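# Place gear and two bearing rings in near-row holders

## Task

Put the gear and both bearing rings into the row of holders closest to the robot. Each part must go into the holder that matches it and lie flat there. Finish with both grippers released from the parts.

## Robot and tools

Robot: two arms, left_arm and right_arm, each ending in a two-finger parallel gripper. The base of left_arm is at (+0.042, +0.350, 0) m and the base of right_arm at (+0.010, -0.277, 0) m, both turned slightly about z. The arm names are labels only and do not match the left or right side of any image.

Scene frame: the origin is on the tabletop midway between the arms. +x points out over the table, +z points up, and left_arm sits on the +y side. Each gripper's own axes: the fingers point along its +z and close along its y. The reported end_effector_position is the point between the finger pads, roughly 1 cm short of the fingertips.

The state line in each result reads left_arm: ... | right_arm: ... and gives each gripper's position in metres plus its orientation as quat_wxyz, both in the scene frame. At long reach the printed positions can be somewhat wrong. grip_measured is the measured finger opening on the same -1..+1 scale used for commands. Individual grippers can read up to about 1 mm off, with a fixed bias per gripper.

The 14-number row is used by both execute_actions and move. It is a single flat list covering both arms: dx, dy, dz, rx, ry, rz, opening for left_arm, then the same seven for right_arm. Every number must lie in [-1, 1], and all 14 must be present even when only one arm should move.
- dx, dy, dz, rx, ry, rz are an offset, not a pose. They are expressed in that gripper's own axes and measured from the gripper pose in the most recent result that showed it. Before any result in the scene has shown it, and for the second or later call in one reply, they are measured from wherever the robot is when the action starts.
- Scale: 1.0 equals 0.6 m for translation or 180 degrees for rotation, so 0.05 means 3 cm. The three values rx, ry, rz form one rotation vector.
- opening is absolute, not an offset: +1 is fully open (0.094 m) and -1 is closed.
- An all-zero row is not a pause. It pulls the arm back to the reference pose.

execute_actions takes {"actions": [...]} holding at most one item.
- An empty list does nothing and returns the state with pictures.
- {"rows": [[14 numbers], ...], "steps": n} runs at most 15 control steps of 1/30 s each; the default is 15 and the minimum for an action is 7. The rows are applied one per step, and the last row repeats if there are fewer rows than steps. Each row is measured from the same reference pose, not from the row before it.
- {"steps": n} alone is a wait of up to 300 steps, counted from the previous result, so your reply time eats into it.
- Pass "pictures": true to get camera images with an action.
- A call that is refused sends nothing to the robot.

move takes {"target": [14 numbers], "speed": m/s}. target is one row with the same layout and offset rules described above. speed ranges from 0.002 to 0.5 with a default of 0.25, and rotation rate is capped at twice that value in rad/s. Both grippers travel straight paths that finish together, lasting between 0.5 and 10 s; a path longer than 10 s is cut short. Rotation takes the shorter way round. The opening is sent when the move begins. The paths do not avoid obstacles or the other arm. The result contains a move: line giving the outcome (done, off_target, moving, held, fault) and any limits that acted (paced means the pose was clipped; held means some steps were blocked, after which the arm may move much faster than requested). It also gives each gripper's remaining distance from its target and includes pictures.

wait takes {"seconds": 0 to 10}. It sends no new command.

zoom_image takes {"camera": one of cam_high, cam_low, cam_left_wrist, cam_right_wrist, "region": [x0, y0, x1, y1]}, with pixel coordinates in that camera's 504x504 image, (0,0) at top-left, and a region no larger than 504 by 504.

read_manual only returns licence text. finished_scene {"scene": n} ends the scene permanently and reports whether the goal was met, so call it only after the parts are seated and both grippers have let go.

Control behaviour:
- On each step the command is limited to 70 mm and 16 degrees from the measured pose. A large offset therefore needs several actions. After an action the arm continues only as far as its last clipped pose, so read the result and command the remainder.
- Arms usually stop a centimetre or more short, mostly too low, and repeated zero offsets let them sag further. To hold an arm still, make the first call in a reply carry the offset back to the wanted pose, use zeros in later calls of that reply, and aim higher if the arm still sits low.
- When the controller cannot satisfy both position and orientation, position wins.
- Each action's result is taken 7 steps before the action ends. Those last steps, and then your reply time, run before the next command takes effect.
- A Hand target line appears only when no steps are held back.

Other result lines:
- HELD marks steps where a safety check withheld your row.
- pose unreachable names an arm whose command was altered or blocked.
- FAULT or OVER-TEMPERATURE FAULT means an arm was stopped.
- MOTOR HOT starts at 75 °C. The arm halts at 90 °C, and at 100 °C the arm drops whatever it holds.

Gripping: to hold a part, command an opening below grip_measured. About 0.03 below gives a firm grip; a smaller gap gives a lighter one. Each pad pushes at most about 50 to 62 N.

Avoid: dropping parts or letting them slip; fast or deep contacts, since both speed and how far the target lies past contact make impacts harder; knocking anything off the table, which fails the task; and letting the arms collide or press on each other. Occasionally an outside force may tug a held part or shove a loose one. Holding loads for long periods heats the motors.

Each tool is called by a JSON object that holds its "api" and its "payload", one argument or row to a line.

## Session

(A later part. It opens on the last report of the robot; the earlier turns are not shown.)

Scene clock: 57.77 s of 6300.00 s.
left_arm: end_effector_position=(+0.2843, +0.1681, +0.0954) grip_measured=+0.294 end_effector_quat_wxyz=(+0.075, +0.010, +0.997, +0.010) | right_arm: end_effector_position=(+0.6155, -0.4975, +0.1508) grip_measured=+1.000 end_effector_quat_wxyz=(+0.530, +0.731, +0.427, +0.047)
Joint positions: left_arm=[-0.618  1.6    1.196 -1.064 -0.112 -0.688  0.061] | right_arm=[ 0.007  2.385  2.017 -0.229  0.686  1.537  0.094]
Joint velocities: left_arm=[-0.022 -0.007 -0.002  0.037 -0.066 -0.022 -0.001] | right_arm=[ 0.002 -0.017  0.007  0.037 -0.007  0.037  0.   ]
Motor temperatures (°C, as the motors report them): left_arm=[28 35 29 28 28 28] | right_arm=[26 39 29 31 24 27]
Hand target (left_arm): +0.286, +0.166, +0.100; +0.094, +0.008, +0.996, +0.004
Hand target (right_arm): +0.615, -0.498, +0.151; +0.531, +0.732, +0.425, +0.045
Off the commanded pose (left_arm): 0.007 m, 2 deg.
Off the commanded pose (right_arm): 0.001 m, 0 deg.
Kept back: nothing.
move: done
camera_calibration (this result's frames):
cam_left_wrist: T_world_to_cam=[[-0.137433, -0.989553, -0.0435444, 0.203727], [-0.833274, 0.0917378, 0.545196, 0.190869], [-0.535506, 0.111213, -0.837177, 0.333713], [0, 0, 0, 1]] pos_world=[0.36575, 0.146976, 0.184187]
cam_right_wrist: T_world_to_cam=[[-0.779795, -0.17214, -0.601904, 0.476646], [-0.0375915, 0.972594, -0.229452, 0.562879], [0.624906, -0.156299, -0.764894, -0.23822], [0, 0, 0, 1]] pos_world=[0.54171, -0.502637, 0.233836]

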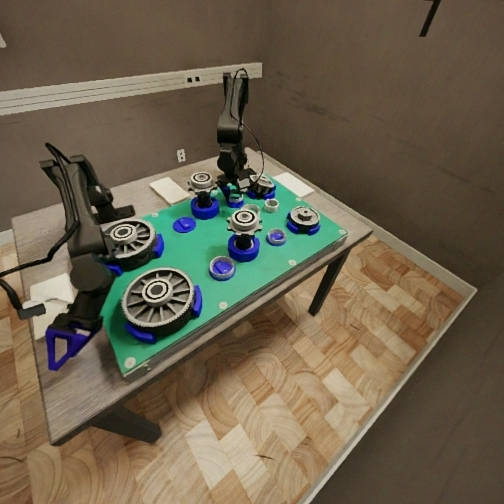

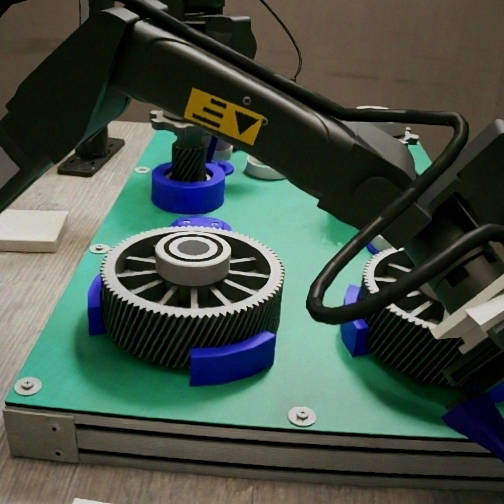

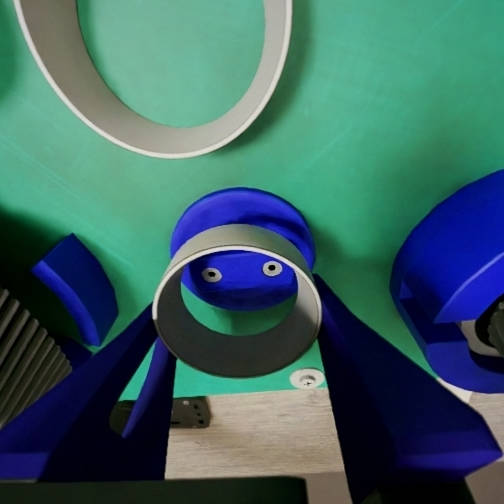

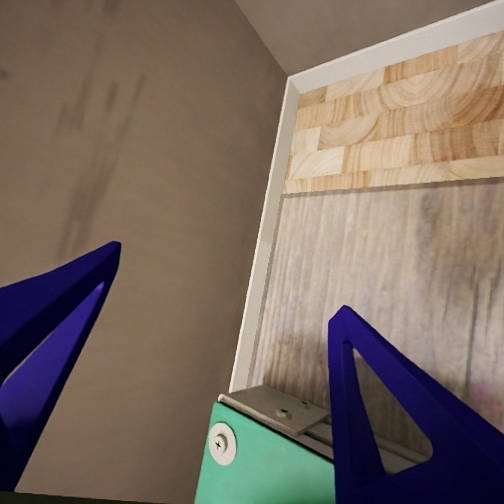

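{"api": "move", "payload": {
  "target": [-0.022,-0.008,0.005,0,-0.01,0,0.27,0,0,0,0,0,0,1],
  "speed": 0.04
}}

{"api": "zoom_image", "payload": {
  "camera": "cam_low",
  "region": [170, 110, 290, 210]
}}

Scene clock: 58.70 s of 6300.00 s.
left_arm: end_effector_position=(+0.2859, +0.1675, +0.0884) grip_measured=+0.294 end_effector_quat_wxyz=(+0.070, +0.010, +0.997, +0.016) | right_arm: end_effector_position=(+0.6162, -0.4968, +0.1504) grip_measured=+1.000 end_effector_quat_wxyz=(+0.528, +0.731, +0.428, +0.049)
Joint positions: left_arm=[-0.618  1.626  1.196 -1.054 -0.116 -0.689  0.061] | right_arm=[ 0.007  2.385  2.017 -0.229  0.68   1.537  0.094]
Joint velocities: left_arm=[ 0.007  0.002 -0.017  0.051 -0.051 -0.022 -0.   ] | right_arm=[-0.002 -0.002  0.002  0.022  0.007  0.007  0.   ]
Motor temperatures (°C, as the motors report them): left_arm=[28 34 29 28 28 28] | right_arm=[26 39 29 31 24 27]
Hand target (left_arm): +0.297, +0.163, +0.095; +0.091, +0.009, +0.996, +0.010
Hand target (right_arm): +0.615, -0.498, +0.151; +0.530, +0.732, +0.427, +0.047
Off the commanded pose (left_arm): 0.014 m, 2 deg.
Off the commanded pose (right_arm): 0.001 m, 0 deg.
Kept back: nothing.
move: off_target (left_arm)
camera_calibration (this result's frames):
cam_left_wrist: T_world_to_cam=[[-0.137224, -0.989008, -0.0550623, 0.203907], [-0.827908, 0.0839983, 0.554538, 0.195057], [-0.543817, 0.121683, -0.830335, 0.328792], [0, 0, 0, 1]] pos_world=[0.368273, 0.145273, 0.176069]
cam_right_wrist: T_world_to_cam=[[-0.778424, -0.17379, -0.603202, 0.47562], [-0.0421444, 0.973213, -0.226009, 0.5647], [0.626323, -0.150509, -0.764897, -0.236837], [0, 0, 0, 1]] pos_world=[0.54237, -0.502561, 0.233366]

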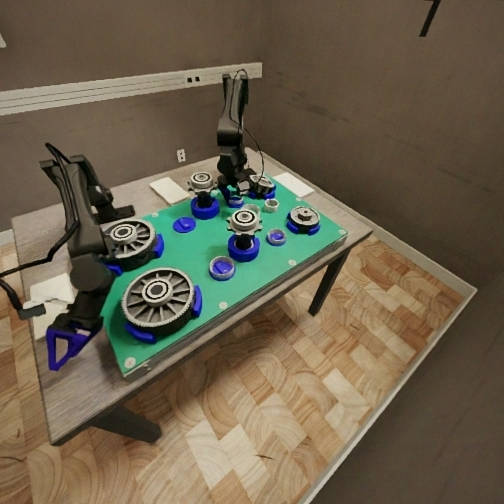

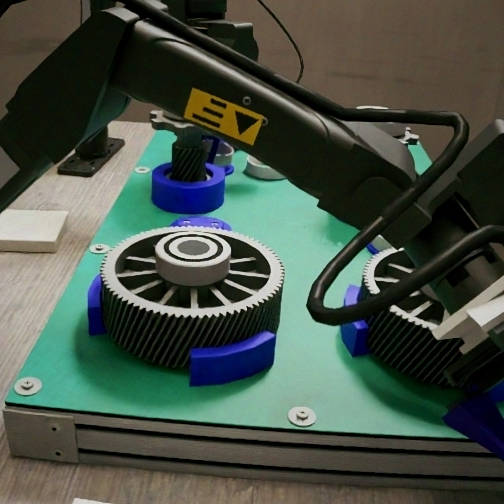

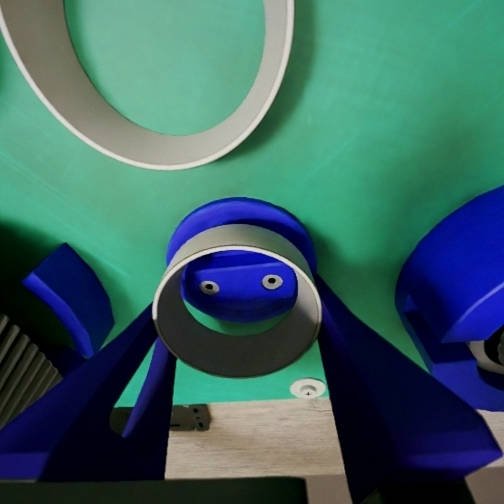

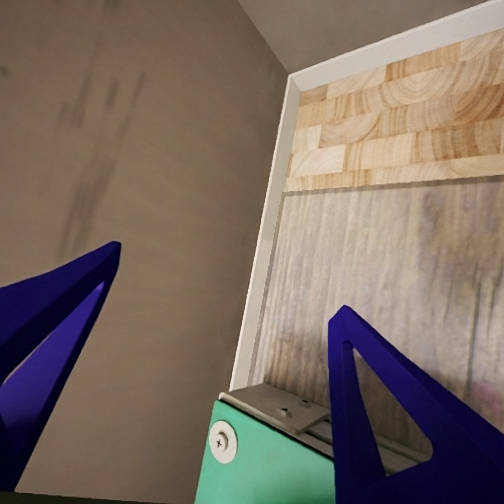

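Region (170, 110, 290, 210) of cam_low's 504x504 image, scaled by 4.200, with more detail than that image has.

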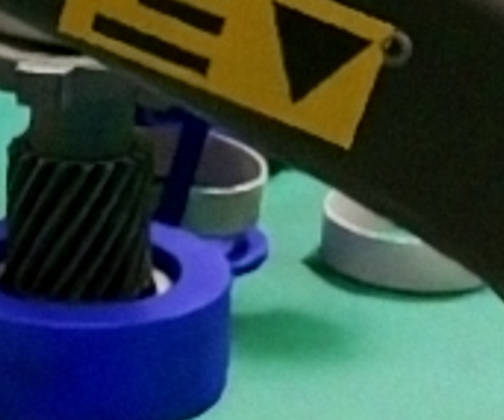

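{"api": "move", "payload": {
  "target": [-0.018,-0.014,0.012,0,0,0,0.27,0,0,0,0,0,0,1],
  "speed": 0.03
}}

{"api": "zoom_image", "payload": {
  "camera": "cam_low",
  "region": [170, 110, 290, 210]
}}

Scene clock: 61.47 s of 6300.00 s.
left_arm: end_effector_position=(+0.2887, +0.1653, +0.0833) grip_measured=+0.294 end_effector_quat_wxyz=(+0.063, +0.010, +0.998, +0.023) | right_arm: end_effector_position=(+0.6169, -0.4961, +0.1501) grip_measured=+1.000 end_effector_quat_wxyz=(+0.527, +0.731, +0.430, +0.052)
Joint positions: left_arm=[-0.618  1.66   1.214 -1.057 -0.117 -0.689  0.061] | right_arm=[ 0.007  2.385  2.017 -0.229  0.674  1.537  0.094]
Joint velocities: left_arm=[ 0.007 -0.002  0.002 -0.051  0.007 -0.037 -0.   ] | right_arm=[ 0.002  0.007  0.002  0.066 -0.022  0.037  0.   ]
Motor temperatures (°C, as the motors report them): left_arm=[28 34 30 28 28 28] | right_arm=[26 40 30 31 24 27]
Hand target (left_arm): +0.297, +0.159, +0.083; +0.071, +0.010, +0.997, +0.016
Hand target (right_arm): +0.616, -0.497, +0.150; +0.528, +0.731, +0.428, +0.049
Off the commanded pose (left_arm): 0.011 m, 1 deg.
Off the commanded pose (right_arm): 0.001 m, 0 deg.
Kept back: nothing.
move: off_target (left_arm)
camera_calibration (this result's frames):
cam_left_wrist: T_world_to_cam=[[-0.137986, -0.988194, -0.066579, 0.202927], [-0.820083, 0.0763018, 0.567135, 0.198326], [-0.555359, 0.132857, -0.820929, 0.327075], [0, 0, 0, 1]] pos_world=[0.372289, 0.141944, 0.169539]
cam_right_wrist: T_world_to_cam=[[-0.777183, -0.17568, -0.604254, 0.474519], [-0.0469274, 0.973746, -0.222748, 0.566651], [0.627522, -0.14476, -0.765023, -0.235328], [0, 0, 0, 1]] pos_world=[0.543054, -0.502476, 0.232919]

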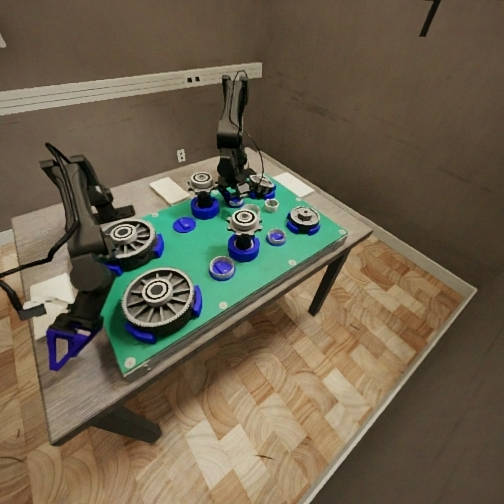

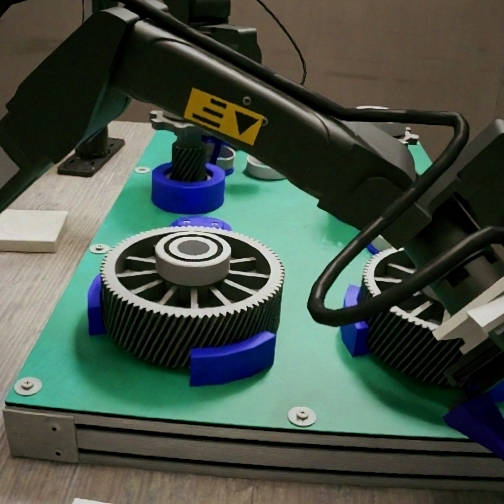

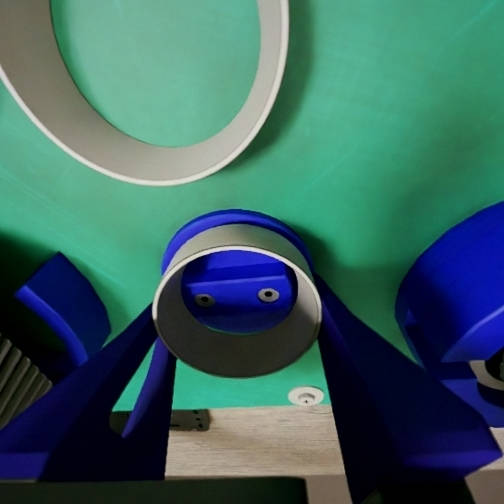

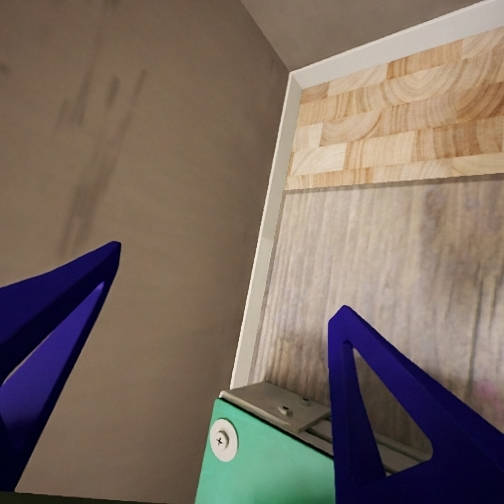

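Region (170, 110, 290, 210) of cam_low's 504x504 image, scaled by 4.200, with more detail than that image has.

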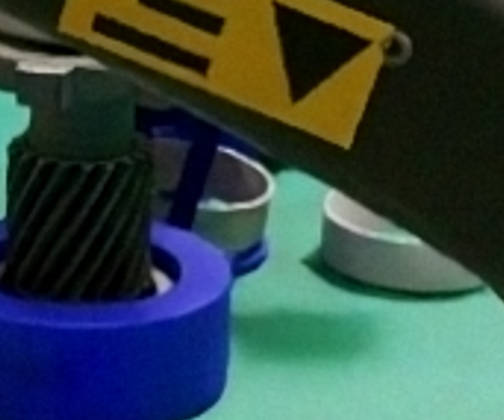

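{"api": "move", "payload": {
  "target": [0,0,0.012,0,0,0,0.27,0,0,0,0,0,0,1],
  "speed": 0.02
}}

{"api": "move", "payload": {
  "target": [0,0,0,0,0,0,0.4,0,0,0,0,0,0,1]
}}

{"api": "move", "payload": {
  "target": [0.01,0.01,-0.09,0,0,0,0.5,0,0,0,0,0,0,1],
  "speed": 0.1
}}

{"api": "zoom_image", "payload": {
  "camera": "cam_low",
  "region": [170, 110, 290, 210]
}}

Scene clock: 62.53 s of 6300.00 s.
left_arm: end_effector_position=(+0.2886, +0.1654, +0.0833) grip_measured=+0.294 end_effector_quat_wxyz=(+0.063, +0.010, +0.998, +0.023) | right_arm: end_effector_position=(+0.6176, -0.4953, +0.1497) grip_measured=+1.000 end_effector_quat_wxyz=(+0.526, +0.731, +0.431, +0.054)
Joint positions: left_arm=[-0.618  1.66   1.214 -1.058 -0.117 -0.689  0.061] | right_arm=[ 0.007  2.385  2.017 -0.229  0.668  1.538  0.094]
Joint velocities: left_arm=[-0.012  0.007  0.002 -0.022 -0.007 -0.007  0.001] | right_arm=[ 0.002 -0.007  0.022 -0.037 -0.007  0.066  0.   ]
Motor temperatures (°C, as the motors report them): left_arm=[28 34 30 28 28 28] | right_arm=[26 40 30 31 24 27]
Hand target (left_arm): +0.289, +0.166, +0.076; +0.063, +0.010, +0.998, +0.023
Hand target (right_arm): +0.617, -0.496, +0.150; +0.527, +0.731, +0.430, +0.052
Off the commanded pose (left_arm): 0.007 m, 0 deg.
Off the commanded pose (right_arm): 0.001 m, 0 deg.
Kept back: nothing.
move: done
camera_calibration (this result's frames):
cam_left_wrist: T_world_to_cam=[[-0.138025, -0.98816, -0.0669927, 0.203068], [-0.819756, 0.0760185, 0.567646, 0.198117], [-0.555833, 0.133267, -0.820542, 0.327006], [0, 0, 0, 1]] pos_world=[0.372196, 0.142025, 0.169466]
cam_right_wrist: T_world_to_cam=[[-0.775795, -0.177307, -0.605561, 0.473496], [-0.0514906, 0.974297, -0.219306, 0.568452], [0.62888, -0.138956, -0.764984, -0.233919], [0, 0, 0, 1]] pos_world=[0.543713, -0.502391, 0.232451]

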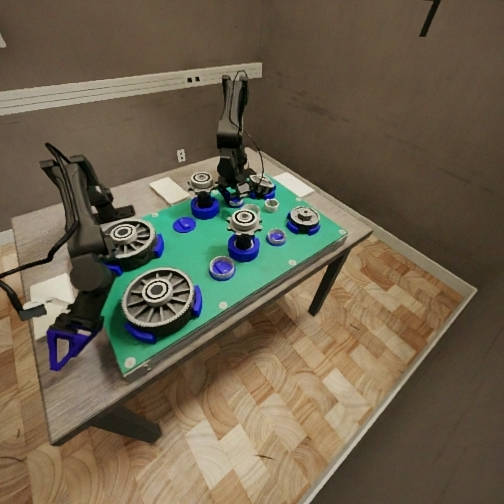

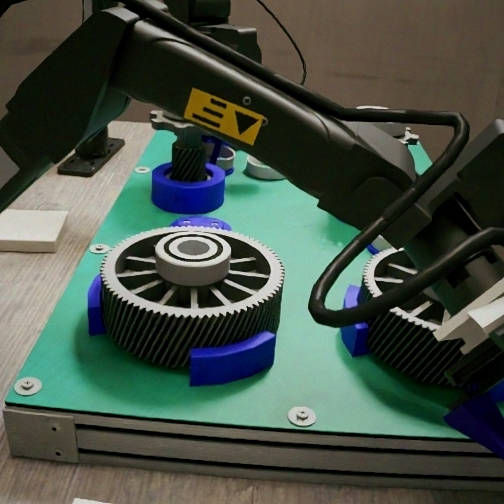

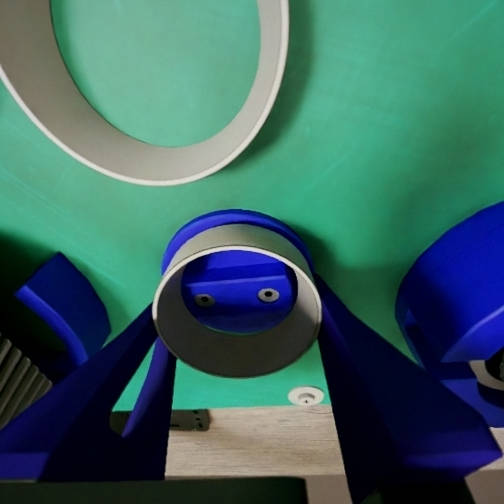

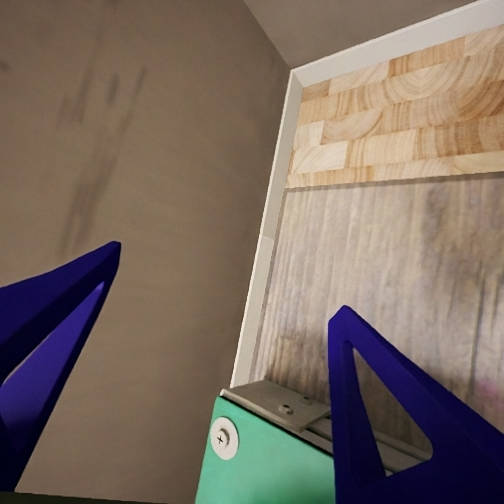

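Scene clock: 63.03 s of 6300.00 s.
left_arm: end_effector_position=(+0.2884, +0.1656, +0.0833) grip_measured=+0.398 end_effector_quat_wxyz=(+0.063, +0.010, +0.998, +0.023) | right_arm: end_effector_position=(+0.6182, -0.4946, +0.1493) grip_measured=+1.000 end_effector_quat_wxyz=(+0.525, +0.731, +0.433, +0.056)
Joint positions: left_arm=[-0.618  1.66   1.214 -1.059 -0.117 -0.689  0.066] | right_arm=[ 0.007  2.385  2.017 -0.229  0.662  1.538  0.094]
Joint velocities: left_arm=[-0.012 -0.012 -0.012  0.007  0.007 -0.022  0.   ] | right_arm=[-0.012  0.007 -0.007  0.051 -0.022  0.007  0.   ]
Motor temperatures (°C, as the motors report them): left_arm=[28 34 30 28 28 28] | right_arm=[26 40 30 31 24 27]
Hand target (left_arm): +0.289, +0.165, +0.083; +0.063, +0.010, +0.998, +0.023
Hand target (right_arm): +0.618, -0.495, +0.150; +0.526, +0.731, +0.431, +0.054
Off the commanded pose (left_arm): 0.000 m, 0 deg.
Off the commanded pose (right_arm): 0.001 m, 0 deg.
Kept back: nothing.
move: done
camera_calibration (this result's frames):
cam_left_wrist: T_world_to_cam=[[-0.138064, -0.988127, -0.0674063, 0.20321], [-0.819428, 0.075735, 0.568157, 0.197907], [-0.556306, 0.133676, -0.820155, 0.326936], [0, 0, 0, 1]] pos_world=[0.372103, 0.142105, 0.169394]
cam_right_wrist: T_world_to_cam=[[-0.774478, -0.178804, -0.606805, 0.472543], [-0.0557594, 0.974785, -0.216067, 0.570122], [0.630138, -0.133504, -0.76492, -0.232593], [0, 0, 0, 1]] pos_world=[0.54433, -0.502307, 0.232011]

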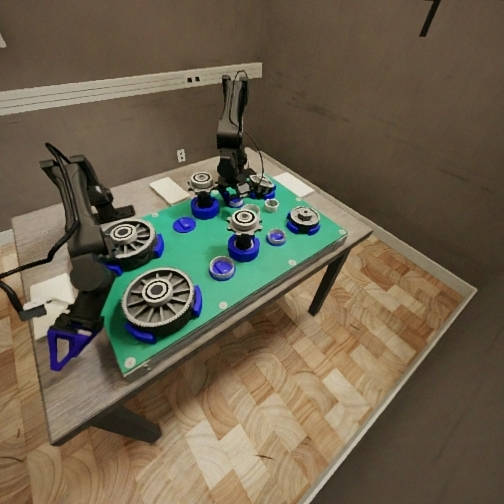

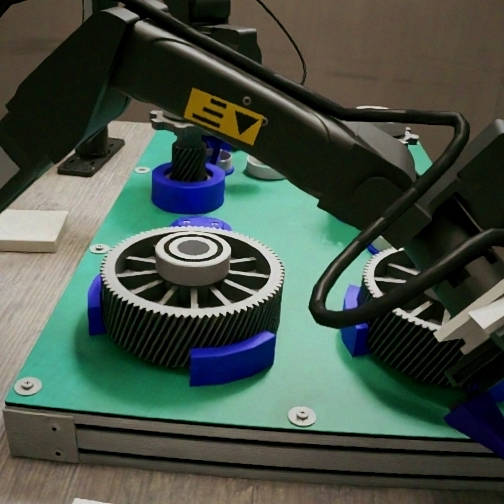

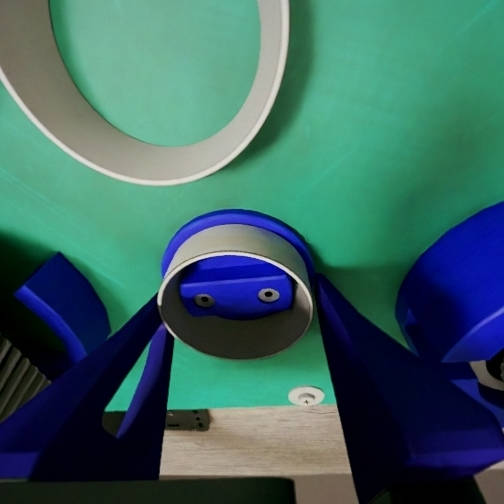

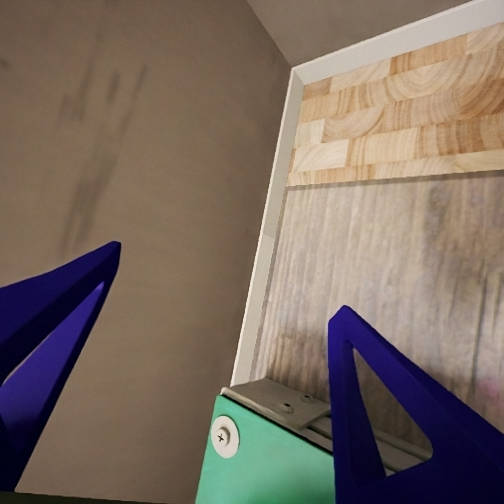

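Scene clock: 64.17 s of 6300.00 s.
left_arm: end_effector_position=(+0.2752, +0.1740, +0.1255) grip_measured=+0.498 end_effector_quat_wxyz=(+0.052, +0.011, +0.998, +0.031) | right_arm: end_effector_position=(+0.6189, -0.4939, +0.1490) grip_measured=+1.000 end_effector_quat_wxyz=(+0.524, +0.731, +0.434, +0.058)
Joint positions: left_arm=[-0.624  1.606  1.327 -1.252 -0.115 -0.695  0.07 ] | right_arm=[ 0.007  2.385  2.017 -0.229  0.656  1.538  0.094]
Joint velocities: left_arm=[-0.002  0.002 -0.002  0.007 -0.007 -0.007  0.001] | right_arm=[-0.007  0.007 -0.002 -0.051 -0.022 -0.066  0.   ]
Motor temperatures (°C, as the motors report them): left_arm=[28 33 30 28 28 28] | right_arm=[26 40 30 31 24 27]
Hand target (left_arm): +0.276, +0.170, +0.136; +0.063, +0.010, +0.998, +0.023
Hand target (right_arm): +0.618, -0.495, +0.149; +0.525, +0.731, +0.433, +0.056
Off the commanded pose (left_arm): 0.012 m, 1 deg.
Off the commanded pose (right_arm): 0.001 m, 0 deg.
Kept back: nothing.
move: off_target (left_arm)
camera_calibration (this result's frames):
cam_left_wrist: T_world_to_cam=[[-0.140172, -0.986941, -0.0793637, 0.214413], [-0.807081, 0.0674582, 0.586575, 0.158197], [-0.573561, 0.146274, -0.805997, 0.353833], [0, 0, 0, 1]] pos_world=[0.360677, 0.149185, 0.209411]
cam_right_wrist: T_world_to_cam=[[-0.77321, -0.180661, -0.607871, 0.471443], [-0.060556, 0.975215, -0.21281, 0.572044], [0.631252, -0.127737, -0.764986, -0.231046], [0, 0, 0, 1]] pos_world=[0.545013, -0.502207, 0.231566]

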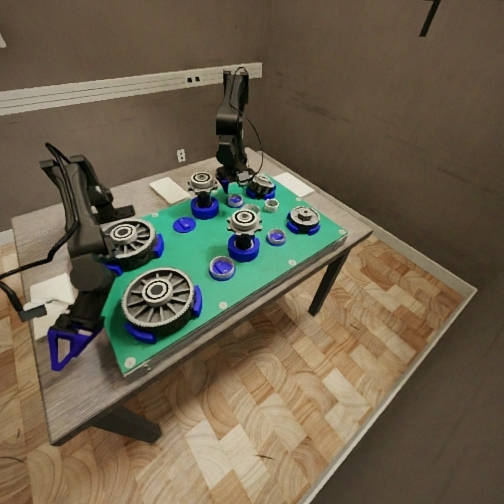

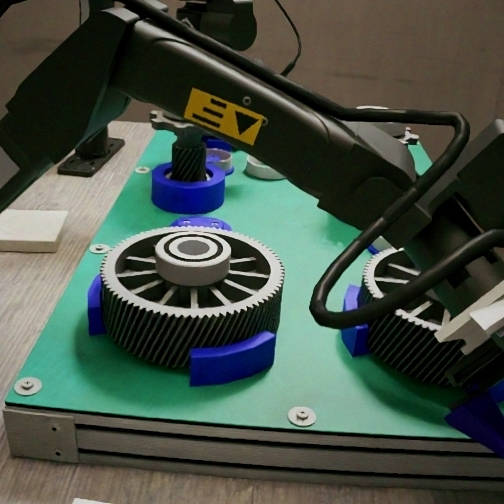

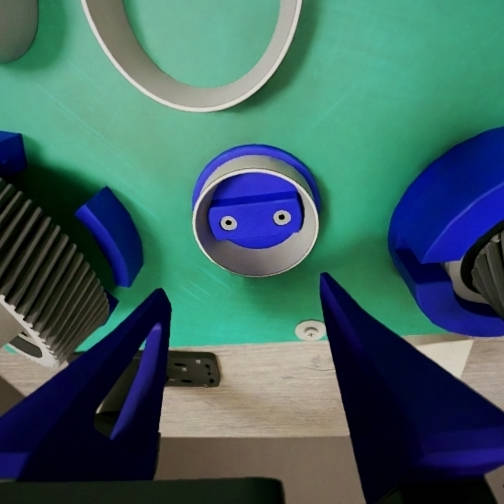

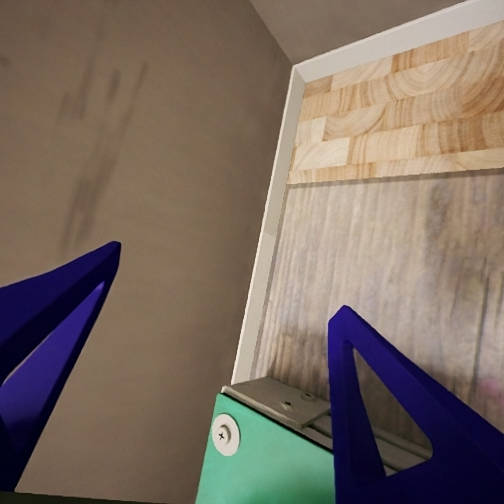

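Region (170, 110, 290, 210) of cam_low's 504x504 image, scaled by 4.200, with more detail than that image has.

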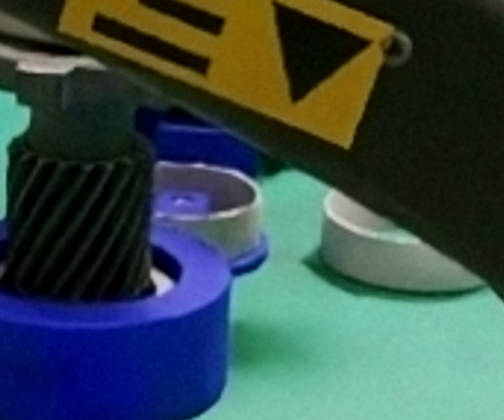

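{"api": "move", "payload": {
  "target": [-0.188,0.003,0.012,0.02,0.033,0,1,0,0,0,0,0,0,1]
}}

{"api": "move", "payload": {
  "target": [0,0,0.06,0,-0.008,0,1,0,0,0,0,0,0,1],
  "speed": 0.08
}}

Scene clock: 65.67 s of 6300.00 s.
left_arm: end_effector_position=(+0.3848, +0.1750, +0.1258) grip_measured=+1.000 end_effector_quat_wxyz=(-0.006, +0.006, +1.000, +0.004) | right_arm: end_effector_position=(+0.6196, -0.4931, +0.1486) grip_measured=+1.000 end_effector_quat_wxyz=(+0.522, +0.731, +0.436, +0.061)
Joint positions: left_arm=[-0.38   2.028  1.862 -1.418 -0.002 -0.463  0.094] | right_arm=[ 0.007  2.385  2.017 -0.229  0.65   1.539  0.094]
Joint velocities: left_arm=[-0.017 -0.002 -0.012 -0.007  0.037 -0.007  0.   ] | right_arm=[-0.007 -0.007  0.002  0.022 -0.066 -0.022  0.   ]
Motor temperatures (°C, as the motors report them): left_arm=[28 33 30 28 28 28] | right_arm=[26 40 30 31 24 27]
Hand target (left_arm): +0.387, +0.173, +0.131; -0.002, +0.012, +1.000, -0.001
Hand target (right_arm): +0.619, -0.494, +0.149; +0.523, +0.731, +0.434, +0.058
Off the commanded pose (left_arm): 0.006 m, 1 deg.
Off the commanded pose (right_arm): 0.001 m, 0 deg.
Kept back: nothing.
move: done
camera_calibration (this result's frames):
cam_left_wrist: T_world_to_cam=[[-0.134463, -0.99086, -0.0108199, 0.22063], [-0.734843, 0.0923836, 0.671916, 0.203497], [-0.664775, 0.0982989, -0.740548, 0.452017], [0, 0, 0, 1]] pos_world=[0.479694, 0.155381, 0.200395]
cam_right_wrist: T_world_to_cam=[[-0.771798, -0.182251, -0.60919, 0.470423], [-0.0651335, 0.975665, -0.20937, 0.573816], [0.632523, -0.121912, -0.764887, -0.229598], [0, 0, 0, 1]] pos_world=[0.545673, -0.502108, 0.2311]

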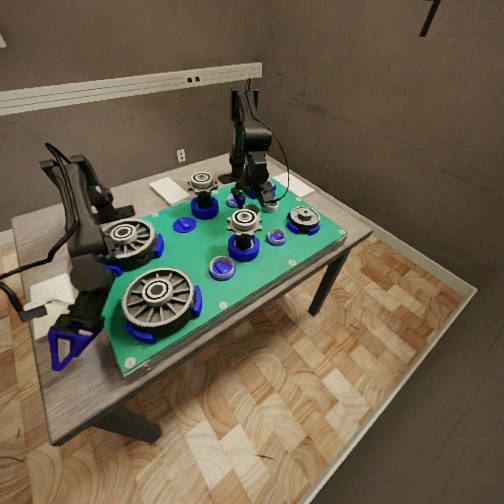

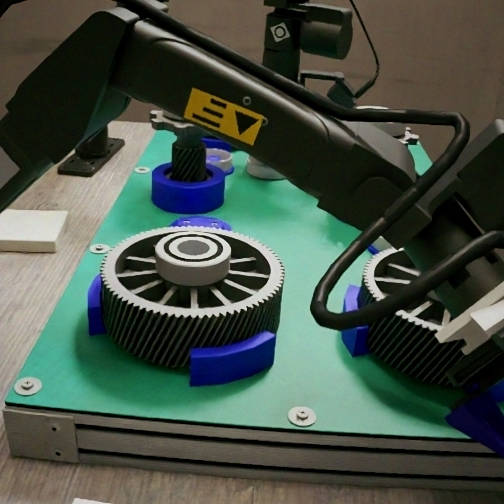

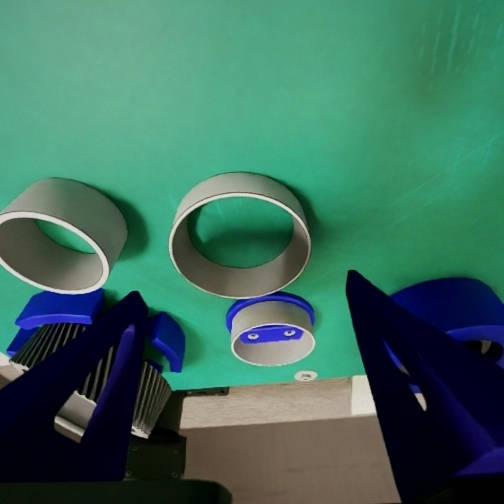

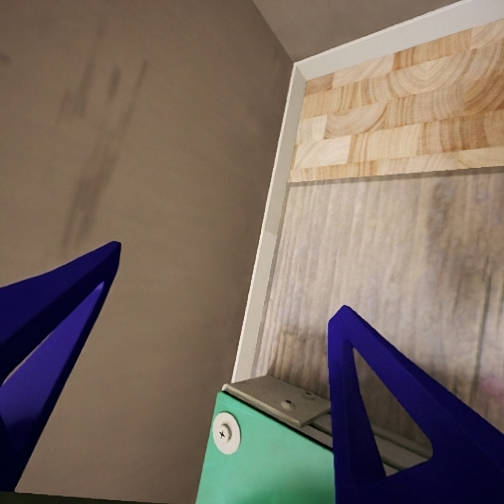

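Scene clock: 66.70 s of 6300.00 s.
left_arm: end_effector_position=(+0.3831, +0.1761, +0.0848) grip_measured=+1.000 end_effector_quat_wxyz=(-0.008, +0.006, +1.000, +0.006) | right_arm: end_effector_position=(+0.6202, -0.4924, +0.1482) grip_measured=+1.000 end_effector_quat_wxyz=(+0.521, +0.730, +0.437, +0.063)
Joint positions: left_arm=[-0.38   2.028  1.699 -1.262 -0.003 -0.463  0.094] | right_arm=[ 0.007  2.385  2.017 -0.229  0.644  1.539  0.094]
Joint velocities: left_arm=[ 0.017  0.002  0.012  0.022 -0.037 -0.037  0.   ] | right_arm=[-0.017  0.007 -0.002  0.022 -0.022 -0.066  0.   ]
Motor temperatures (°C, as the motors report them): left_arm=[28 34 30 28 28 28] | right_arm=[26 40 30 31 24 27]
Hand target (left_arm): +0.385, +0.175, +0.090; +0.007, +0.006, +1.000, +0.004
Hand target (right_arm): +0.620, -0.493, +0.149; +0.522, +0.731, +0.436, +0.061
Off the commanded pose (left_arm): 0.005 m, 2 deg.
Off the commanded pose (right_arm): 0.001 m, 0 deg.
Kept back: nothing.
move: done
camera_calibration (this result's frames):
cam_left_wrist: T_world_to_cam=[[-0.134558, -0.990799, -0.0145498, 0.221454], [-0.731195, 0.0893703, 0.676289, 0.228489], [-0.668766, 0.101638, -0.736493, 0.421028], [0, 0, 0, 1]] pos_world=[0.478438, 0.156203, 0.158782]
cam_right_wrist: T_world_to_cam=[[-0.770459, -0.183713, -0.610445, 0.469474], [-0.0694152, 0.976059, -0.206133, 0.575459], [0.633699, -0.116443, -0.764766, -0.228236], [0, 0, 0, 1]] pos_world=[0.546289, -0.50201, 0.230662]

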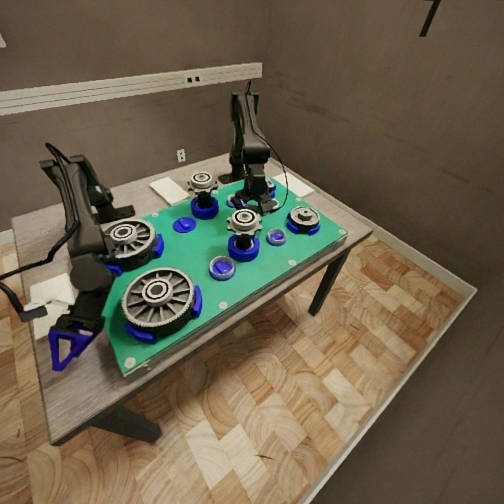

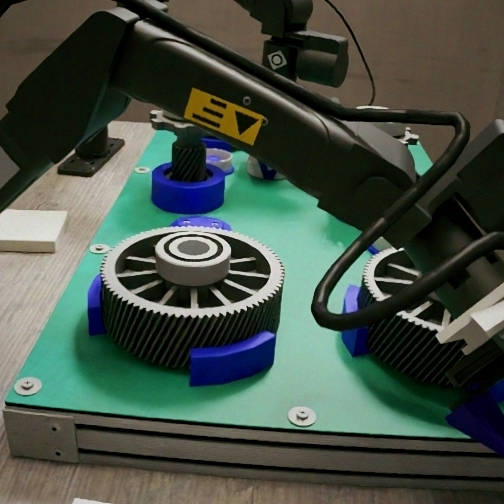

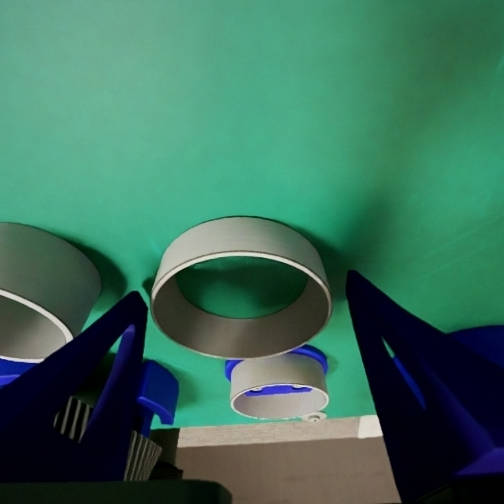

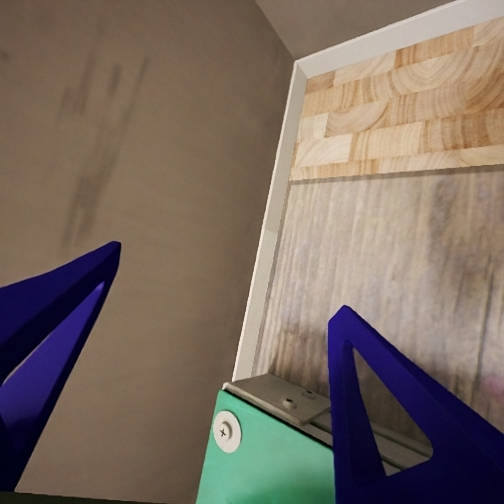

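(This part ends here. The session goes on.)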